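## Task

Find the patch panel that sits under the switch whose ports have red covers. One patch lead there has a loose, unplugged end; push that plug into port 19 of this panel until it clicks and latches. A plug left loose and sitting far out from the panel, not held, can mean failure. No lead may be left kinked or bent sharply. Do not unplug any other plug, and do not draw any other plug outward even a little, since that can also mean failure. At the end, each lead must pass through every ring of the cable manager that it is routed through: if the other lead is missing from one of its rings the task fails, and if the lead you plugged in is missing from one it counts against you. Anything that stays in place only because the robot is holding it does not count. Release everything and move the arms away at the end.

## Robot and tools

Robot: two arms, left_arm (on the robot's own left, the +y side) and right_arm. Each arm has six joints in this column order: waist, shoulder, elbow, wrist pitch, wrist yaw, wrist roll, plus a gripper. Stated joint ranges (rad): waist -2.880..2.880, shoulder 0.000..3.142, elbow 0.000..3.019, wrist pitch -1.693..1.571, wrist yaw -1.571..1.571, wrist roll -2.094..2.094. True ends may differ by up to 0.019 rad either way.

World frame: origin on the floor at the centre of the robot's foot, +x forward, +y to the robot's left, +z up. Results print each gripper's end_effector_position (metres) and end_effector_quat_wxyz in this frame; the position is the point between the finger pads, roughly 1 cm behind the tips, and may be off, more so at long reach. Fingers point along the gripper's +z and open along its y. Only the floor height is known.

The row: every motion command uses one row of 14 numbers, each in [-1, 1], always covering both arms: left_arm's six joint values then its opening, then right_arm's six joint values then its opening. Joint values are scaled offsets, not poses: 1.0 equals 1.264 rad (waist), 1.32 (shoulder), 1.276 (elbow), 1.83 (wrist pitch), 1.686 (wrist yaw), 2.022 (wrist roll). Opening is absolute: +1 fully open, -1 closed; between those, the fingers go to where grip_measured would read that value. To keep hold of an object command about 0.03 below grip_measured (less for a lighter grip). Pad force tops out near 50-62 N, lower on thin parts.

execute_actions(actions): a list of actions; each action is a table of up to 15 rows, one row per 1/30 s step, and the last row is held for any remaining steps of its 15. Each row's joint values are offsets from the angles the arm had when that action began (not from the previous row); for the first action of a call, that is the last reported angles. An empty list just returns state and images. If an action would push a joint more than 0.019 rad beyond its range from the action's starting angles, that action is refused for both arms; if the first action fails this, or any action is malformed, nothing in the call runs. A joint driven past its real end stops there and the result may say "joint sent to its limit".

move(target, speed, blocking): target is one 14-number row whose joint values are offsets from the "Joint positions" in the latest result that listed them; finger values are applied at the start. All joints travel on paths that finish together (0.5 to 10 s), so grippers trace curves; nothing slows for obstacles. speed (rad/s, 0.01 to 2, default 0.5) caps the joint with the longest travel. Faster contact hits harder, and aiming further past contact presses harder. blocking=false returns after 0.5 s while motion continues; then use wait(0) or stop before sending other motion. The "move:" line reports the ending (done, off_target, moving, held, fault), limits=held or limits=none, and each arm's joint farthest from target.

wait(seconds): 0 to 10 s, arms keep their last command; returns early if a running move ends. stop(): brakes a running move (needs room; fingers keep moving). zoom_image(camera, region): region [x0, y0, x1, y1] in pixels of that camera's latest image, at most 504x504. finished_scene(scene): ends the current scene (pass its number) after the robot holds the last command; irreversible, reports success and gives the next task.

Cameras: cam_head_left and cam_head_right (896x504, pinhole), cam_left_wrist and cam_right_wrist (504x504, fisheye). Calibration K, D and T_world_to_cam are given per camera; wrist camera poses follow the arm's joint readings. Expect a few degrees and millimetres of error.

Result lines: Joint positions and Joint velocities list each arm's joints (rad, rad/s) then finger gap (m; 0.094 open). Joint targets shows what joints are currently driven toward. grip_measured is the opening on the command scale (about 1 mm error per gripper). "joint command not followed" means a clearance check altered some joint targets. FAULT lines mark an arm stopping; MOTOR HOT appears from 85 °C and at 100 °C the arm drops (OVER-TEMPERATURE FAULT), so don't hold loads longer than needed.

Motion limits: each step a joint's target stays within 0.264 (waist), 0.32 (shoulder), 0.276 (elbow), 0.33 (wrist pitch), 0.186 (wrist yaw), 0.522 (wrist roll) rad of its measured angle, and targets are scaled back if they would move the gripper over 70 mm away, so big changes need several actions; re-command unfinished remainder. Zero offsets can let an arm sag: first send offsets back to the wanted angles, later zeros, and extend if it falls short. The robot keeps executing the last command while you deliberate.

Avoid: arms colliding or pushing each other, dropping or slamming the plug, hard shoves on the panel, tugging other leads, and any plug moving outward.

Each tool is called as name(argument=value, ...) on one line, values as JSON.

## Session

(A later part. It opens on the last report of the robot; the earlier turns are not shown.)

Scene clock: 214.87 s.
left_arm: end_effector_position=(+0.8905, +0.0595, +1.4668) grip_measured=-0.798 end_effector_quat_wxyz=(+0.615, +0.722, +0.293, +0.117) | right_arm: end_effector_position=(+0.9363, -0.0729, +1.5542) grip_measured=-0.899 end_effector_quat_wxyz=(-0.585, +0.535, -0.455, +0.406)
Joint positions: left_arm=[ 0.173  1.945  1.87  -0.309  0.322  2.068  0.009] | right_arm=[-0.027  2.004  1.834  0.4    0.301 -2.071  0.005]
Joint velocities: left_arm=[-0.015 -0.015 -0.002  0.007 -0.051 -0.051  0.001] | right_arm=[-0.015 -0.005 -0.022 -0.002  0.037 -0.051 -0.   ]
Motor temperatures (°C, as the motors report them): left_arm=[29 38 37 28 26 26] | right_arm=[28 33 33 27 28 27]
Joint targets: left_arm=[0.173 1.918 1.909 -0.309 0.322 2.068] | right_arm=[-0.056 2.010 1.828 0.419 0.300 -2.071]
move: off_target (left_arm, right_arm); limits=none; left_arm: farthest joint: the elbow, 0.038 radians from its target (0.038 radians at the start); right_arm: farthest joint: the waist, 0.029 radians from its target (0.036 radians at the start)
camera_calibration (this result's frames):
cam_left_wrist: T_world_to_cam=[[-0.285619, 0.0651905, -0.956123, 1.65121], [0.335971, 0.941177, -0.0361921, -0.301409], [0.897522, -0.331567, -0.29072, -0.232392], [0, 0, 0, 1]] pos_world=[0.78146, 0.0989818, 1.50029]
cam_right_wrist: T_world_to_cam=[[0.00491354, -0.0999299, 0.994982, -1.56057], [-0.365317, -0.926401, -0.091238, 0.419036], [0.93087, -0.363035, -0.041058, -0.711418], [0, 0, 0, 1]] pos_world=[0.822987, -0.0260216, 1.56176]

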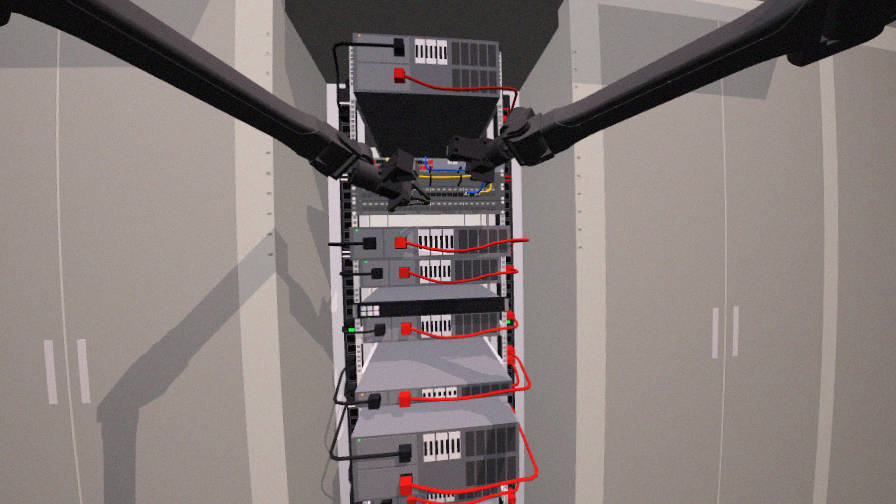

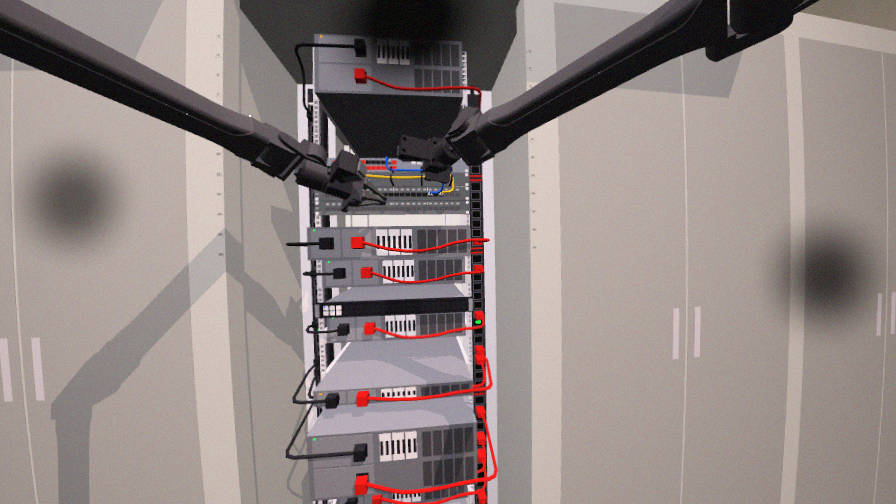

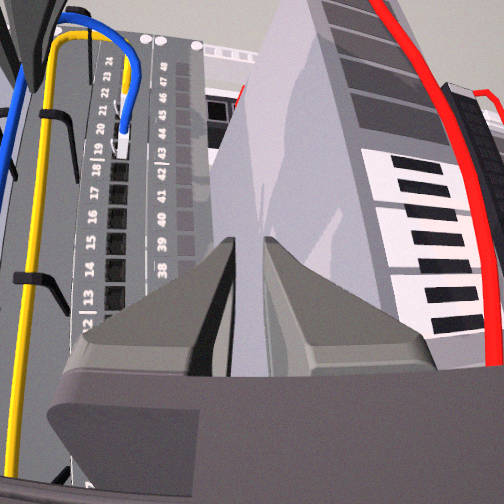

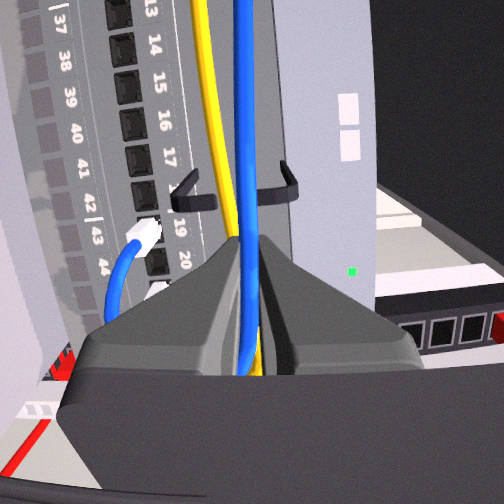

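execute_actions(actions=[[[0,-0.02,0.03,0,0,0,-0.8,-0.025,0.004,-0.005,0.008,0,0,-0.915],[0,-0.02,0.03,0,0,0,-0.8,-0.027,0.004,-0.006,0.008,0,0,-0.915],[0,-0.02,0.03,0,0,0,-0.8,-0.029,0.004,-0.007,0.008,0,0,-0.915],[0,-0.02,0.03,0,0,0,-0.8,-0.030,0.004,-0.007,0.008,0,0,-0.915]]])

wait(seconds=0.3)

Scene clock: 215.77 s.
left_arm: end_effector_position=(+0.8905, +0.0595, +1.4668) grip_measured=-0.798 end_effector_quat_wxyz=(+0.615, +0.722, +0.293, +0.117) | right_arm: end_effector_position=(+0.9386, -0.0766, +1.5514) grip_measured=-0.899 end_effector_quat_wxyz=(-0.583, +0.535, -0.456, +0.407)
Joint positions: left_arm=[ 0.173  1.945  1.87  -0.309  0.322  2.068  0.009] | right_arm=[-0.033  2.004  1.834  0.4    0.3   -2.071  0.005]
Joint velocities: left_arm=[-0.015 -0.005 -0.002 -0.007 -0.022 -0.081 -0.001] | right_arm=[-0.005  0.005 -0.007 -0.002 -0.022  0.066  0.   ]
Motor temperatures (°C, as the motors report them): left_arm=[29 38 37 28 26 26] | right_arm=[28 33 33 27 28 27]
Joint targets: left_arm=[0.173 1.918 1.909 -0.309 0.322 2.068] | right_arm=[-0.065 2.010 1.826 0.415 0.300 -2.071]
camera_calibration (this result's frames):
cam_left_wrist: T_world_to_cam=[[-0.285619, 0.0651905, -0.956123, 1.65121], [0.335971, 0.941177, -0.0361921, -0.301409], [0.897522, -0.331567, -0.29072, -0.232392], [0, 0, 0, 1]] pos_world=[0.78146, 0.0989818, 1.50029]
cam_right_wrist: T_world_to_cam=[[0.00678945, -0.0980282, 0.99516, -1.56013], [-0.370017, -0.924793, -0.0885723, 0.416595], [0.929, -0.367624, -0.0425509, -0.711293], [0, 0, 0, 1]] pos_world=[0.825531, -0.0291608, 1.55921]

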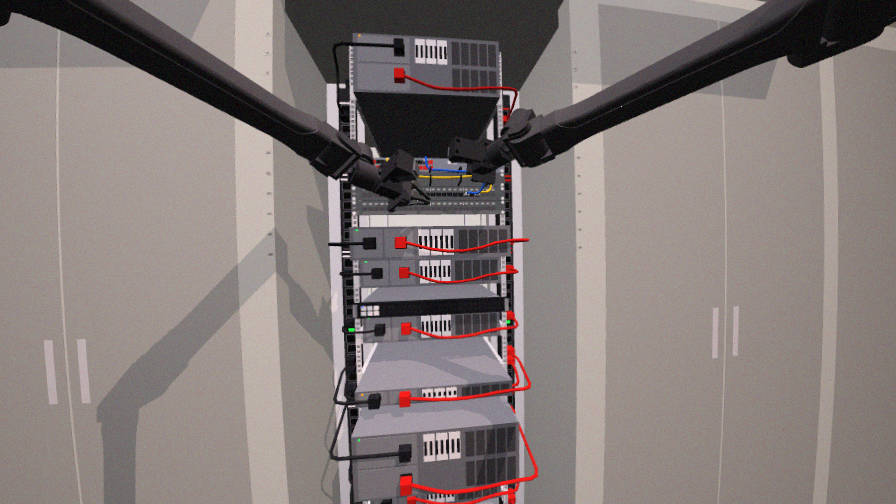

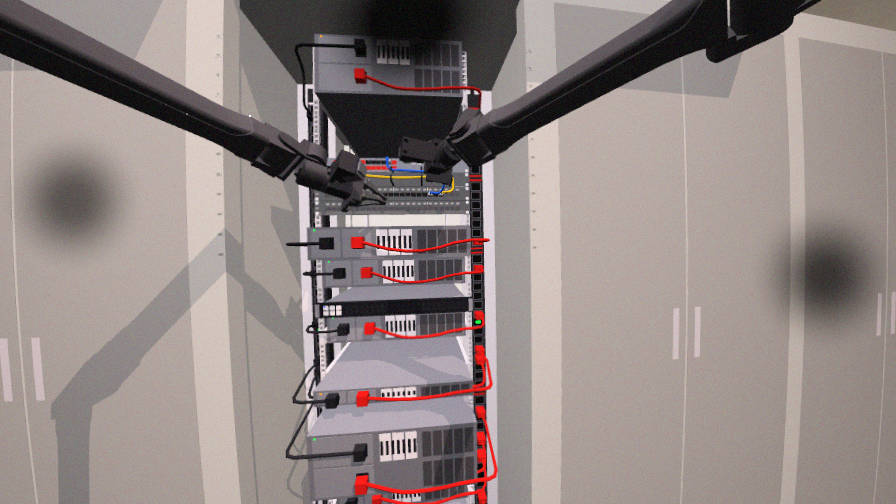

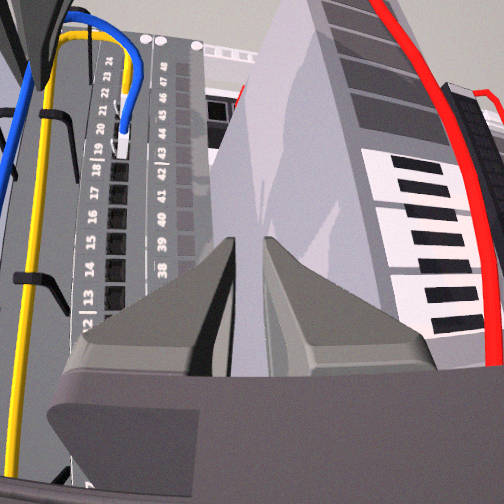

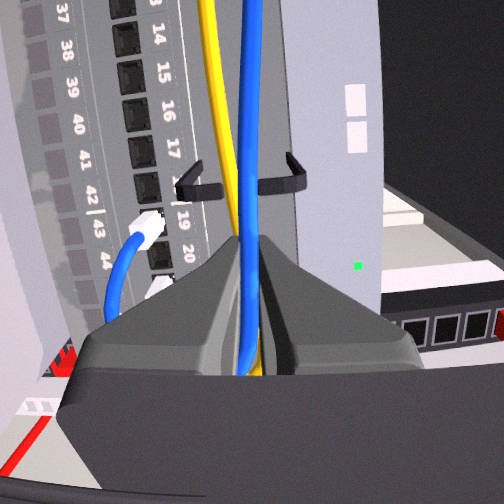

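Scene clock: 216.07 s.
left_arm: end_effector_position=(+0.8905, +0.0595, +1.4668) grip_measured=-0.798 end_effector_quat_wxyz=(+0.615, +0.722, +0.293, +0.117) | right_arm: end_effector_position=(+0.9386, -0.0766, +1.5514) grip_measured=-0.899 end_effector_quat_wxyz=(-0.583, +0.535, -0.456, +0.407)
Joint positions: left_arm=[ 0.173  1.945  1.87  -0.309  0.322  2.068  0.009] | right_arm=[-0.033  2.004  1.834  0.4    0.3   -2.071  0.005]
Joint velocities: left_arm=[-0.015 -0.015 -0.027 -0.027  0.037  0.007 -0.   ] | right_arm=[-0.005 -0.015  0.007 -0.002 -0.066  0.037  0.   ]
Motor temperatures (°C, as the motors report them): left_arm=[29 38 37 28 26 26] | right_arm=[28 33 33 27 28 27]
Joint targets: left_arm=[0.173 1.918 1.909 -0.309 0.322 2.068] | right_arm=[-0.065 2.010 1.826 0.415 0.300 -2.071]
wait: 0.30 s; at rest by 0.17 s
camera_calibration (this result's frames):
cam_left_wrist: T_world_to_cam=[[-0.285619, 0.0651905, -0.956123, 1.65121], [0.335971, 0.941177, -0.0361921, -0.301409], [0.897522, -0.331567, -0.29072, -0.232392], [0, 0, 0, 1]] pos_world=[0.78146, 0.0989818, 1.50029]
cam_right_wrist: T_world_to_cam=[[0.00678945, -0.0980282, 0.99516, -1.56013], [-0.370017, -0.924793, -0.0885723, 0.416595], [0.929, -0.367624, -0.0425509, -0.711293], [0, 0, 0, 1]] pos_world=[0.825531, -0.0291608, 1.55921]

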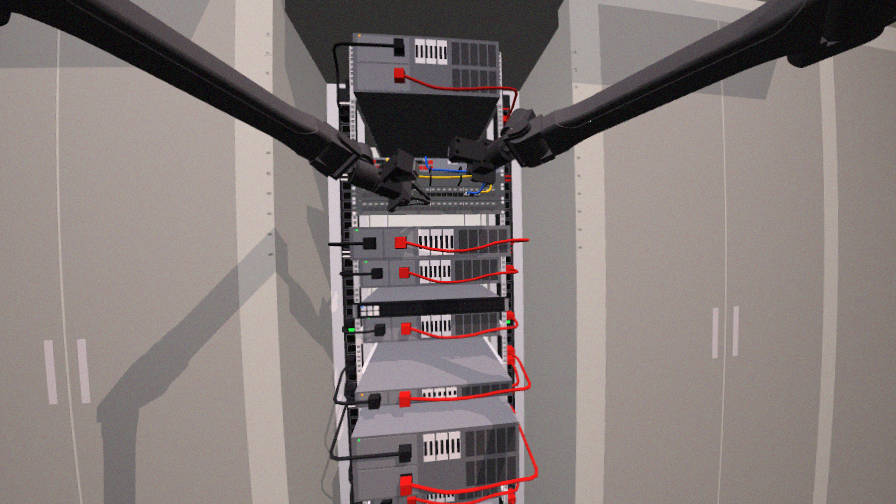

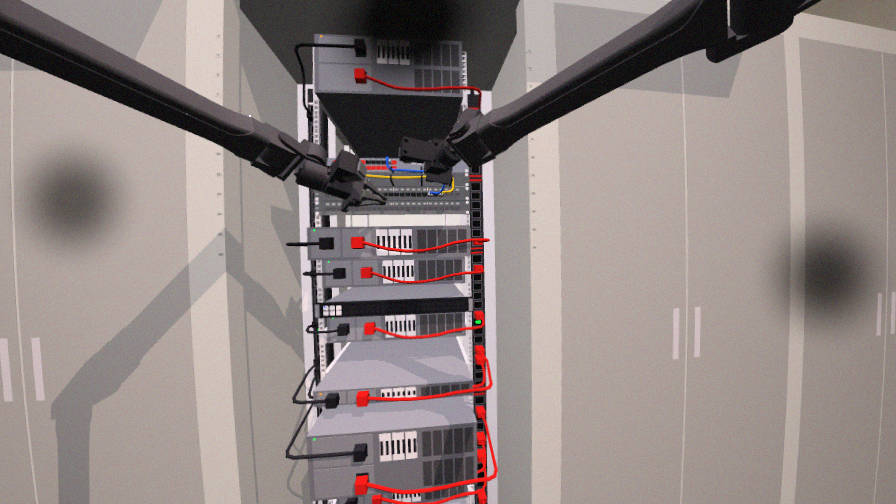

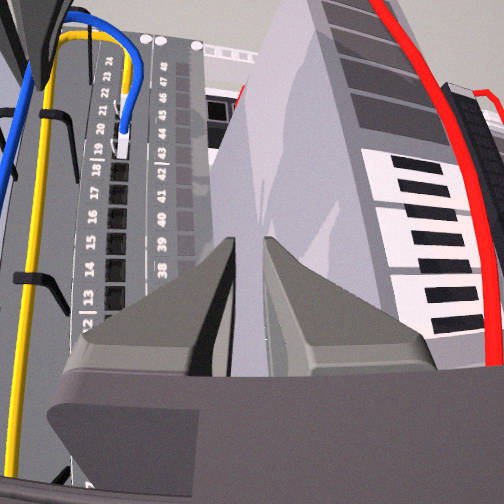

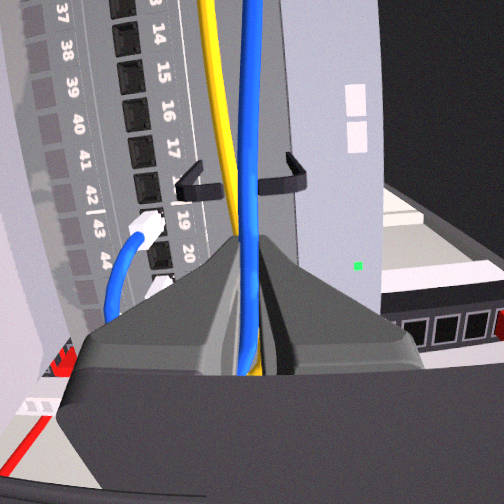

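execute_actions(actions=[[[0,-0.02,0.03,0,0,0,-0.8,-0.024,0.015,0.01,0,0,0,-0.915],[0,-0.02,0.03,0,0,0,-0.8,-0.024,0.02,0.02,-0.004,0,0,-0.915],[0,-0.02,0.03,0,0,0,-0.8,-0.024,0.024,0.025,-0.0065,0,0,-0.915],[0,-0.02,0.03,0,0,0,-0.8,-0.024,0.027,0.025,-0.0065,0,0,-0.915]]])

wait(seconds=0.3)

Scene clock: 217.10 s.
left_arm: end_effector_position=(+0.8905, +0.0595, +1.4668) grip_measured=-0.798 end_effector_quat_wxyz=(+0.615, +0.722, +0.293, +0.117) | right_arm: end_effector_position=(+0.9386, -0.0766, +1.5514) grip_measured=-0.899 end_effector_quat_wxyz=(-0.583, +0.535, -0.456, +0.407)
Joint positions: left_arm=[ 0.173  1.945  1.87  -0.309  0.322  2.068  0.009] | right_arm=[-0.033  2.004  1.834  0.4    0.3   -2.071  0.005]
Joint velocities: left_arm=[ 0.005 -0.005 -0.012 -0.012  0.022 -0.081  0.   ] | right_arm=[ 0.015 -0.015  0.022 -0.002  0.007  0.022 -0.001]
Motor temperatures (°C, as the motors report them): left_arm=[29 38 38 28 26 26] | right_arm=[28 33 33 27 28 27]
Joint targets: left_arm=[0.173 1.918 1.909 -0.309 0.322 2.068] | right_arm=[-0.063 2.040 1.866 0.388 0.300 -2.071]
camera_calibration (this result's frames):
cam_left_wrist: T_world_to_cam=[[-0.285619, 0.0651905, -0.956123, 1.65121], [0.335971, 0.941177, -0.0361921, -0.301409], [0.897522, -0.331567, -0.29072, -0.232392], [0, 0, 0, 1]] pos_world=[0.78146, 0.0989818, 1.50029]
cam_right_wrist: T_world_to_cam=[[0.00678945, -0.0980282, 0.99516, -1.56013], [-0.370017, -0.924793, -0.0885723, 0.416595], [0.929, -0.367624, -0.0425509, -0.711293], [0, 0, 0, 1]] pos_world=[0.825531, -0.0291608, 1.55921]

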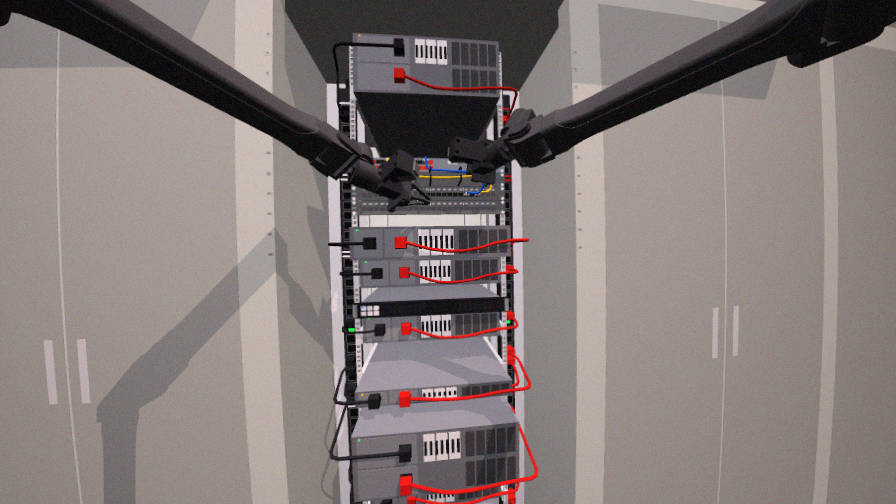

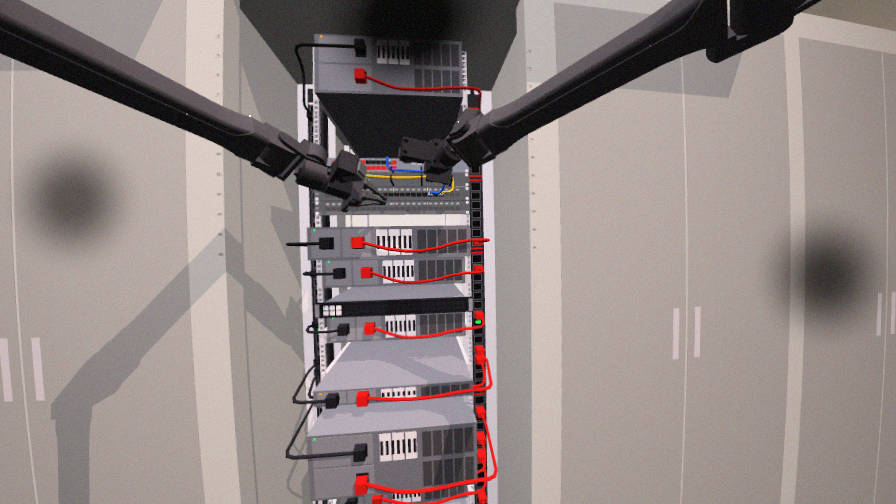

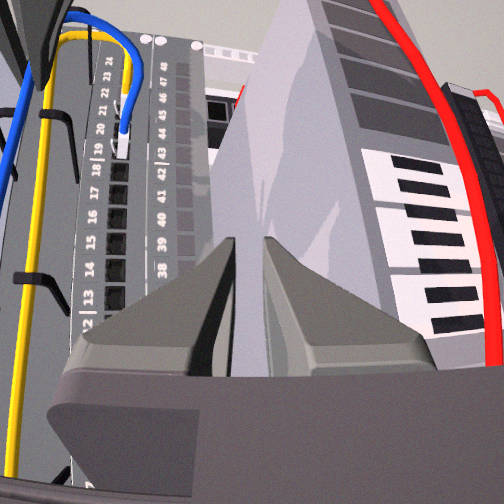

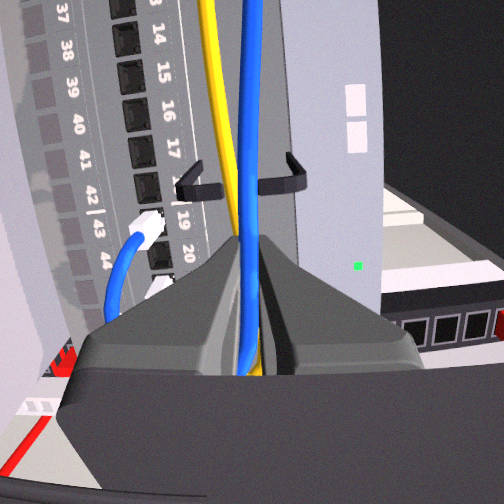

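Scene clock: 217.40 s.
left_arm: end_effector_position=(+0.8905, +0.0595, +1.4668) grip_measured=-0.798 end_effector_quat_wxyz=(+0.615, +0.722, +0.293, +0.117) | right_arm: end_effector_position=(+0.9386, -0.0766, +1.5514) grip_measured=-0.899 end_effector_quat_wxyz=(-0.583, +0.535, -0.456, +0.407)
Joint positions: left_arm=[ 0.173  1.945  1.87  -0.309  0.322  2.068  0.009] | right_arm=[-0.033  2.004  1.834  0.4    0.3   -2.071  0.005]
Joint velocities: left_arm=[-0.005 -0.005 -0.002 -0.007 -0.051  0.081 -0.001] | right_arm=[ 0.015 -0.015  0.002  0.002  0.022 -0.022 -0.001]
Motor temperatures (°C, as the motors report them): left_arm=[29 38 38 28 26 26] | right_arm=[28 33 33 27 28 27]
Joint targets: left_arm=[0.173 1.918 1.909 -0.309 0.322 2.068] | right_arm=[-0.063 2.040 1.866 0.388 0.300 -2.071]
wait: 0.30 s; at rest by 0.17 s
camera_calibration (this result's frames):
cam_left_wrist: T_world_to_cam=[[-0.285619, 0.0651905, -0.956123, 1.65121], [0.335971, 0.941177, -0.0361921, -0.301409], [0.897522, -0.331567, -0.29072, -0.232392], [0, 0, 0, 1]] pos_world=[0.78146, 0.0989818, 1.50029]
cam_right_wrist: T_world_to_cam=[[0.00678945, -0.0980282, 0.99516, -1.56013], [-0.370017, -0.924793, -0.0885723, 0.416595], [0.929, -0.367624, -0.0425509, -0.711293], [0, 0, 0, 1]] pos_world=[0.825531, -0.0291608, 1.55921]

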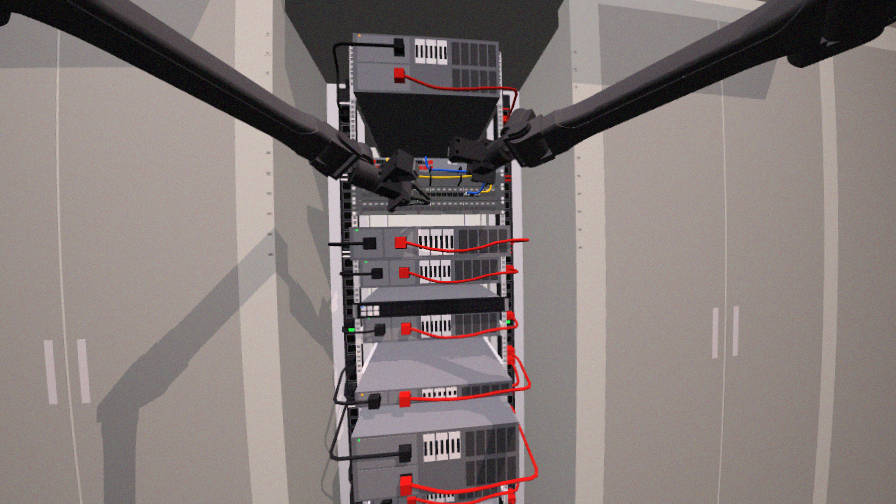

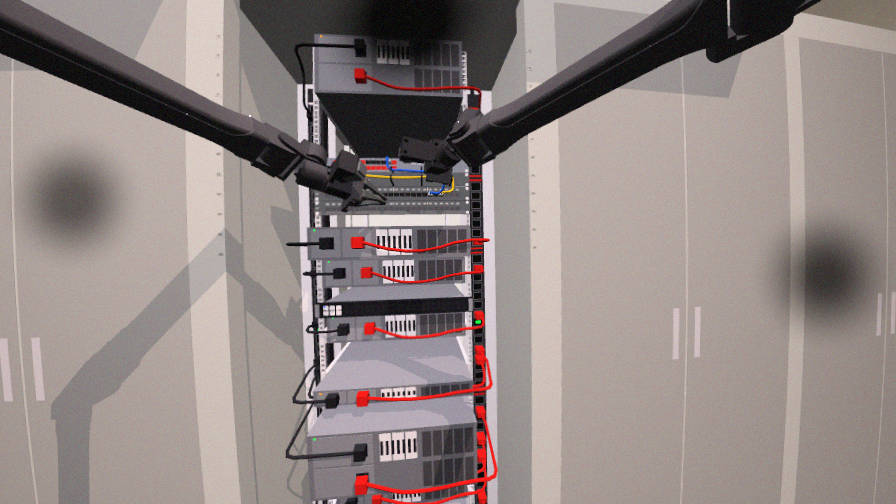

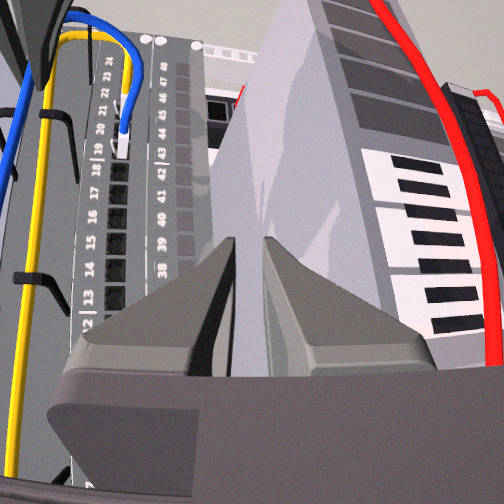

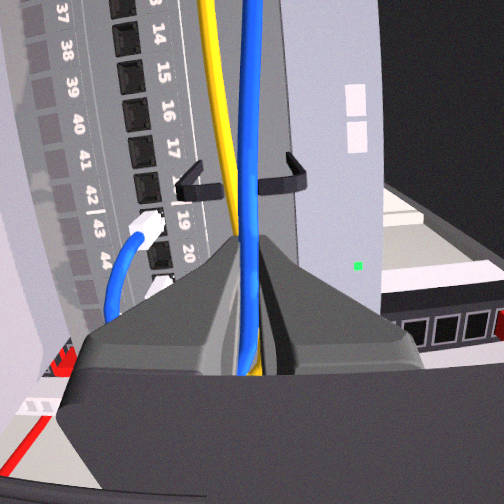

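execute_actions(actions=[[[0,-0.02,0.03,0,0,0,-0.8,-0.024,0.029,0.025,-0.0065,0,0,-0.915],[0,-0.02,0.03,0,0,0,-0.8,-0.024,0.032,0.025,-0.0065,0,0,-0.915]]])

Scene clock: 218.10 s.
left_arm: end_effector_position=(+0.8905, +0.0595, +1.4668) grip_measured=-0.798 end_effector_quat_wxyz=(+0.615, +0.722, +0.293, +0.117) | right_arm: end_effector_position=(+0.9385, -0.0746, +1.5487) grip_measured=-0.899 end_effector_quat_wxyz=(-0.582, +0.537, -0.456, +0.406)
Joint positions: left_arm=[ 0.173  1.945  1.87  -0.309  0.322  2.068  0.009] | right_arm=[-0.033  2.008  1.834  0.4    0.3   -2.071  0.005]
Joint velocities: left_arm=[-0.005 -0.024 -0.012 -0.017 -0.066 -0.051 -0.   ] | right_arm=[-0.005 -0.005  0.002 -0.012  0.007 -0.066 -0.   ]
Motor temperatures (°C, as the motors report them): left_arm=[29 38 38 28 26 26] | right_arm=[28 33 33 27 28 27]
Joint targets: left_arm=[0.173 1.918 1.909 -0.309 0.322 2.068] | right_arm=[-0.063 2.046 1.866 0.388 0.300 -2.071]
camera_calibration (this result's frames):
cam_left_wrist: T_world_to_cam=[[-0.285619, 0.0651905, -0.956123, 1.65121], [0.335971, 0.941177, -0.0361921, -0.301409], [0.897522, -0.331567, -0.29072, -0.232392], [0, 0, 0, 1]] pos_world=[0.78146, 0.0989818, 1.50029]
cam_right_wrist: T_world_to_cam=[[0.00960269, -0.0961471, 0.995321, -1.55999], [-0.368364, -0.925707, -0.0858686, 0.412379], [0.929632, -0.365816, -0.0443064, -0.708314], [0, 0, 0, 1]] pos_world=[0.825357, -0.0273587, 1.55672]

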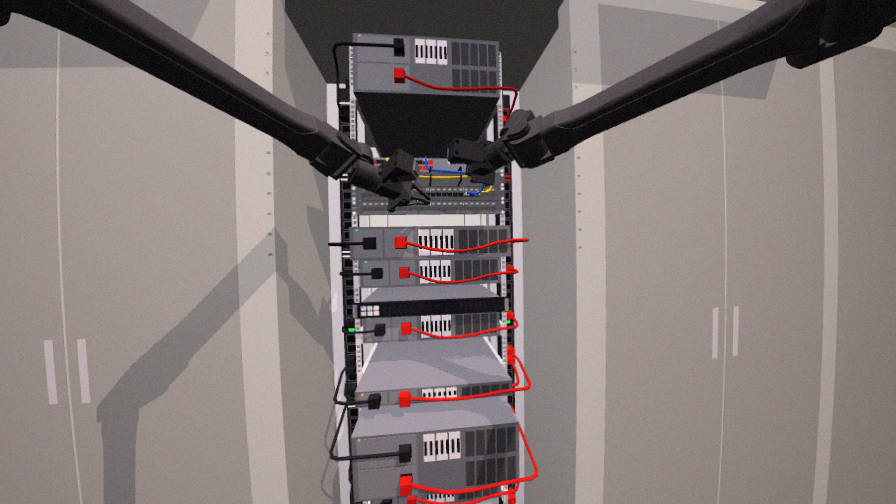

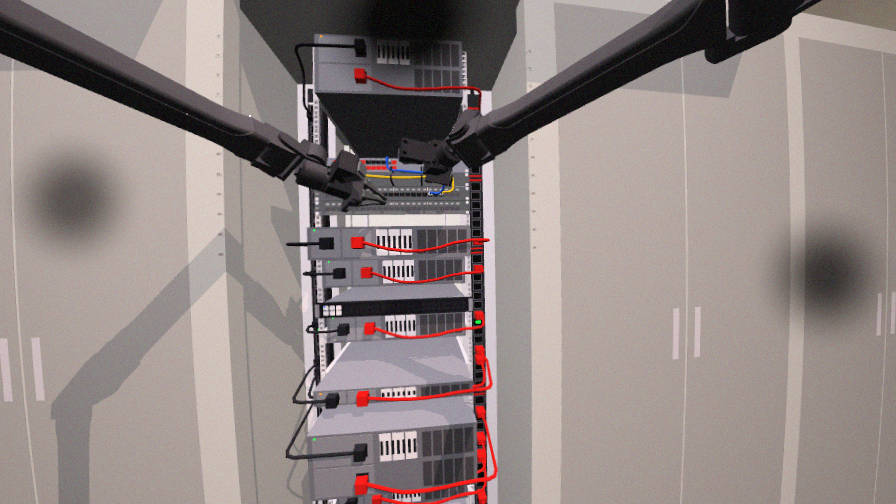

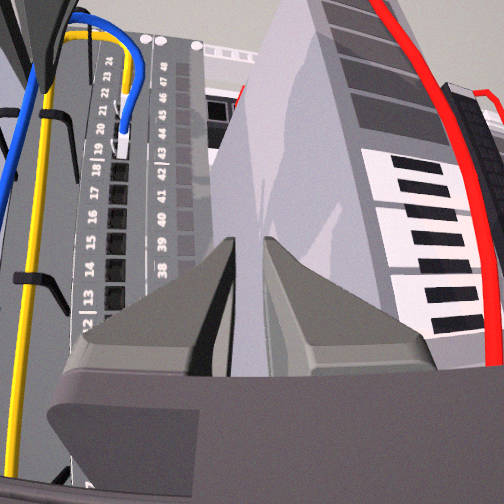

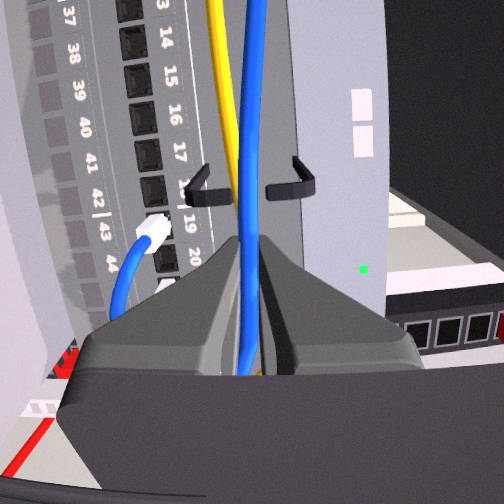

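execute_actions(actions=[[[0,-0.02,0.03,0,0,0,-0.8,-0.0253,0.0288,0.0313,-0.0098,-0.002,0,-0.915],[0,-0.02,0.03,0,0,0,-0.8,-0.0265,0.032,0.0379,-0.0121,-0.003,0,-0.915],[0,-0.02,0.03,0,0,0,-0.8,-0.0265,0.032,0.0379,-0.0121,-0.003,0,-0.915],[0,-0.02,0.03,0,0,0,-0.8,-0.0276,0.0352,0.0444,-0.0144,-0.004,0,-0.915],[0,-0.02,0.03,0,0,0,-0.8,-0.0276,0.0352,0.0444,-0.0144,-0.004,0,-0.915],[0,-0.02,0.03,0,0,0,-0.8,-0.0288,0.0384,0.051,-0.0166,-0.0045,0,-0.915],[0,-0.02,0.03,0,0,0,-0.8,-0.0288,0.0384,0.051,-0.0166,-0.0045,0,-0.915],[0,-0.02,0.03,0,0,0,-0.8,-0.0299,0.0416,0.0575,-0.0189,-0.0055,0,-0.915],[0,-0.02,0.03,0,0,0,-0.8,-0.0299,0.0416,0.0575,-0.0189,-0.0055,0,-0.915],[0,-0.02,0.03,0,0,0,-0.8,-0.0311,0.0448,0.0641,-0.0212,-0.0062,0,-0.915]]])

wait(seconds=0.3)

Scene clock: 219.30 s.
left_arm: end_effector_position=(+0.8905, +0.0595, +1.4668) grip_measured=-0.798 end_effector_quat_wxyz=(+0.615, +0.722, +0.293, +0.117) | right_arm: end_effector_position=(+0.9482, -0.0747, +1.5503) grip_measured=-0.899 end_effector_quat_wxyz=(-0.584, +0.535, -0.455, +0.408)
Joint positions: left_arm=[ 0.173  1.945  1.87  -0.309  0.322  2.068  0.009] | right_arm=[-0.039  2.029  1.877  0.384  0.291 -2.071  0.005]
Joint velocities: left_arm=[-0.015 -0.005 -0.002 -0.012 -0.007 -0.11  -0.   ] | right_arm=[-0.005 -0.005 -0.002 -0.017 -0.051 -0.022  0.   ]
Motor temperatures (°C, as the motors report them): left_arm=[29 38 38 28 26 26] | right_arm=[28 33 33 27 28 27]
Joint targets: left_arm=[0.173 1.918 1.909 -0.309 0.322 2.068] | right_arm=[-0.072 2.067 1.916 0.361 0.290 -2.071]
camera_calibration (this result's frames):
cam_left_wrist: T_world_to_cam=[[-0.285619, 0.0651905, -0.956123, 1.65121], [0.335971, 0.941177, -0.0361921, -0.301409], [0.897522, -0.331567, -0.29072, -0.232392], [0, 0, 0, 1]] pos_world=[0.78146, 0.0989818, 1.50029]
cam_right_wrist: T_world_to_cam=[[0.00372804, -0.0977249, 0.995206, -1.55607], [-0.368062, -0.925484, -0.0894997, 0.421316], [0.929794, -0.365964, -0.0394191, -0.72506], [0, 0, 0, 1]] pos_world=[0.835028, -0.0274913, 1.55774]

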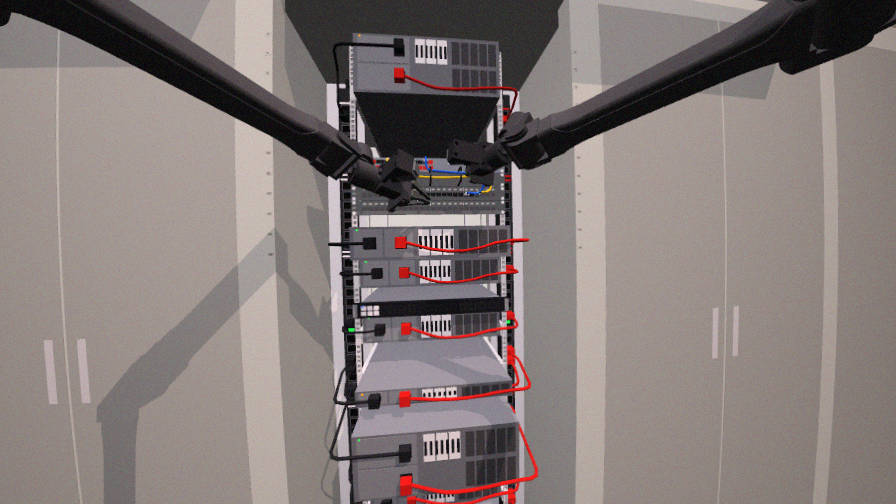

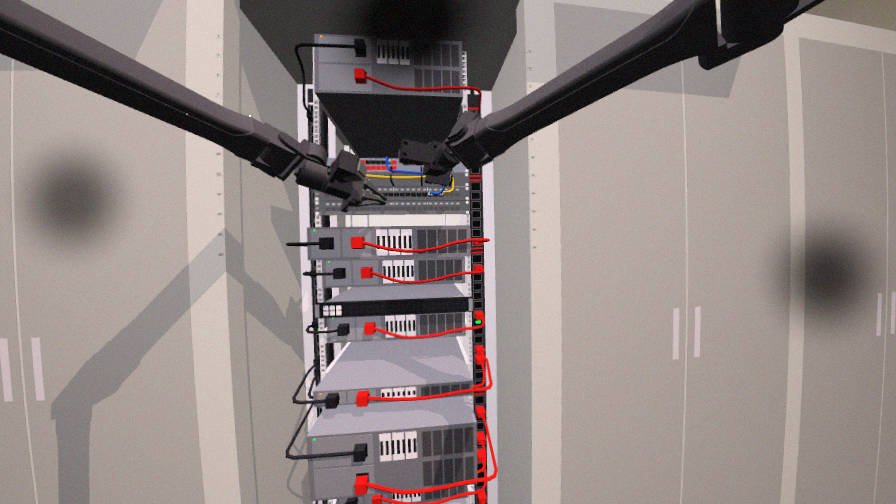

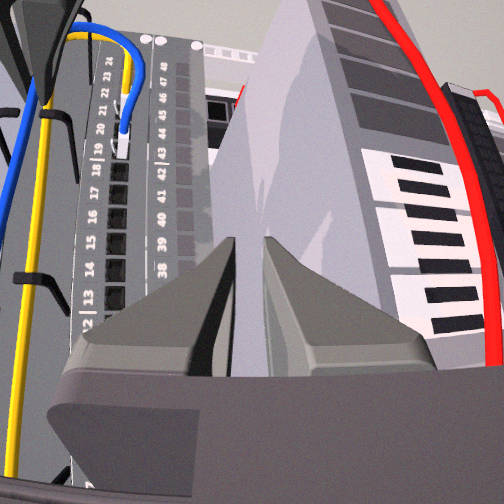

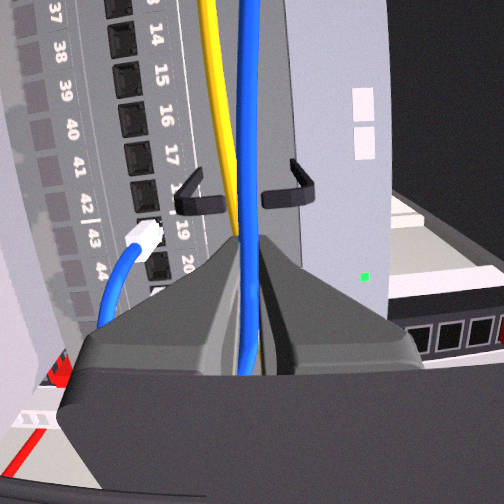

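Scene clock: 219.60 s.
left_arm: end_effector_position=(+0.8905, +0.0595, +1.4668) grip_measured=-0.798 end_effector_quat_wxyz=(+0.615, +0.722, +0.293, +0.117) | right_arm: end_effector_position=(+0.9486, -0.0753, +1.5510) grip_measured=-0.899 end_effector_quat_wxyz=(-0.584, +0.534, -0.455, +0.408)
Joint positions: left_arm=[ 0.173  1.945  1.87  -0.309  0.322  2.068  0.009] | right_arm=[-0.04   2.029  1.878  0.384  0.29  -2.071  0.005]
Joint velocities: left_arm=[-0.015 -0.005 -0.002 -0.002 -0.007 -0.007  0.001] | right_arm=[-0.005  0.005 -0.007 -0.007  0.007 -0.051 -0.001]
Motor temperatures (°C, as the motors report them): left_arm=[30 38 38 28 26 26] | right_arm=[28 33 33 27 28 27]
Joint targets: left_arm=[0.173 1.918 1.909 -0.309 0.322 2.068] | right_arm=[-0.072 2.067 1.916 0.361 0.290 -2.071]
wait: 0.30 s; at rest by 0.17 s
camera_calibration (this result's frames):
cam_left_wrist: T_world_to_cam=[[-0.285619, 0.0651905, -0.956123, 1.65121], [0.335971, 0.941177, -0.0361921, -0.301409], [0.897522, -0.331567, -0.29072, -0.232392], [0, 0, 0, 1]] pos_world=[0.78146, 0.0989818, 1.50029]
cam_right_wrist: T_world_to_cam=[[0.00254863, -0.0983908, 0.995145, -1.55561], [-0.368722, -0.925122, -0.0905232, 0.423242], [0.929536, -0.366701, -0.0386366, -0.726676], [0, 0, 0, 1]] pos_world=[0.835495, -0.0279797, 1.55829]

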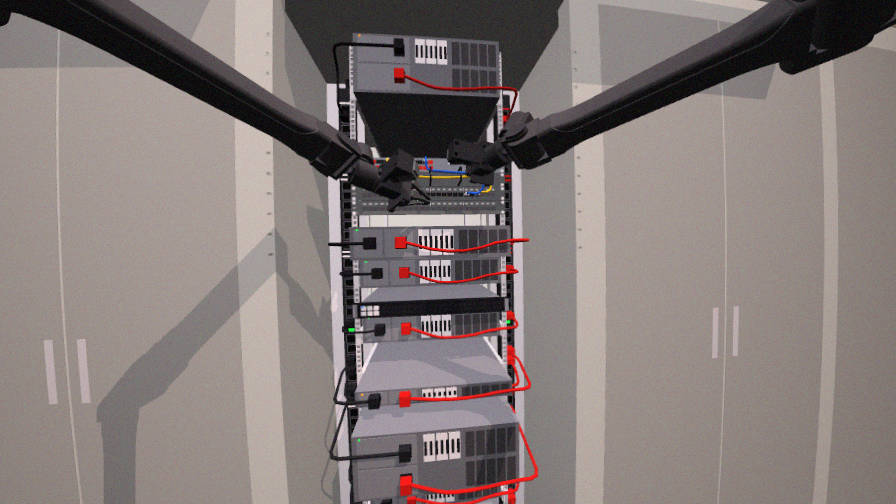

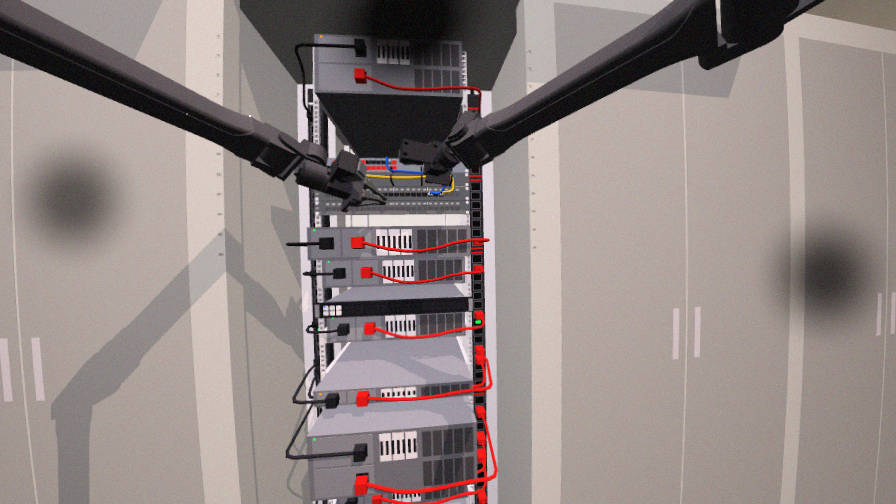

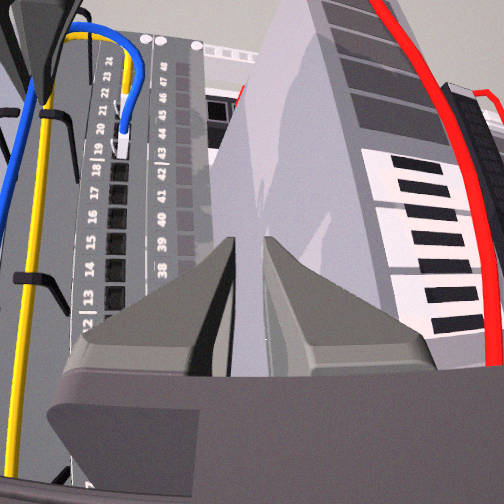

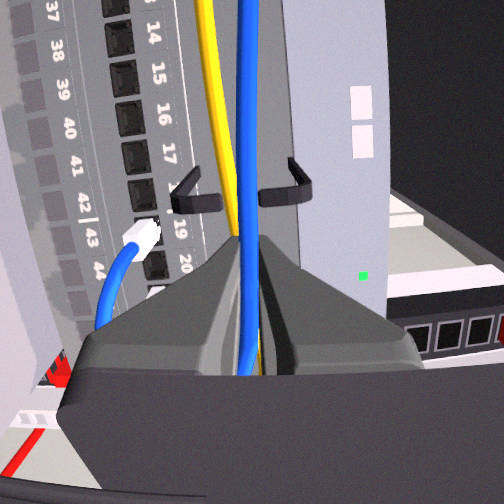

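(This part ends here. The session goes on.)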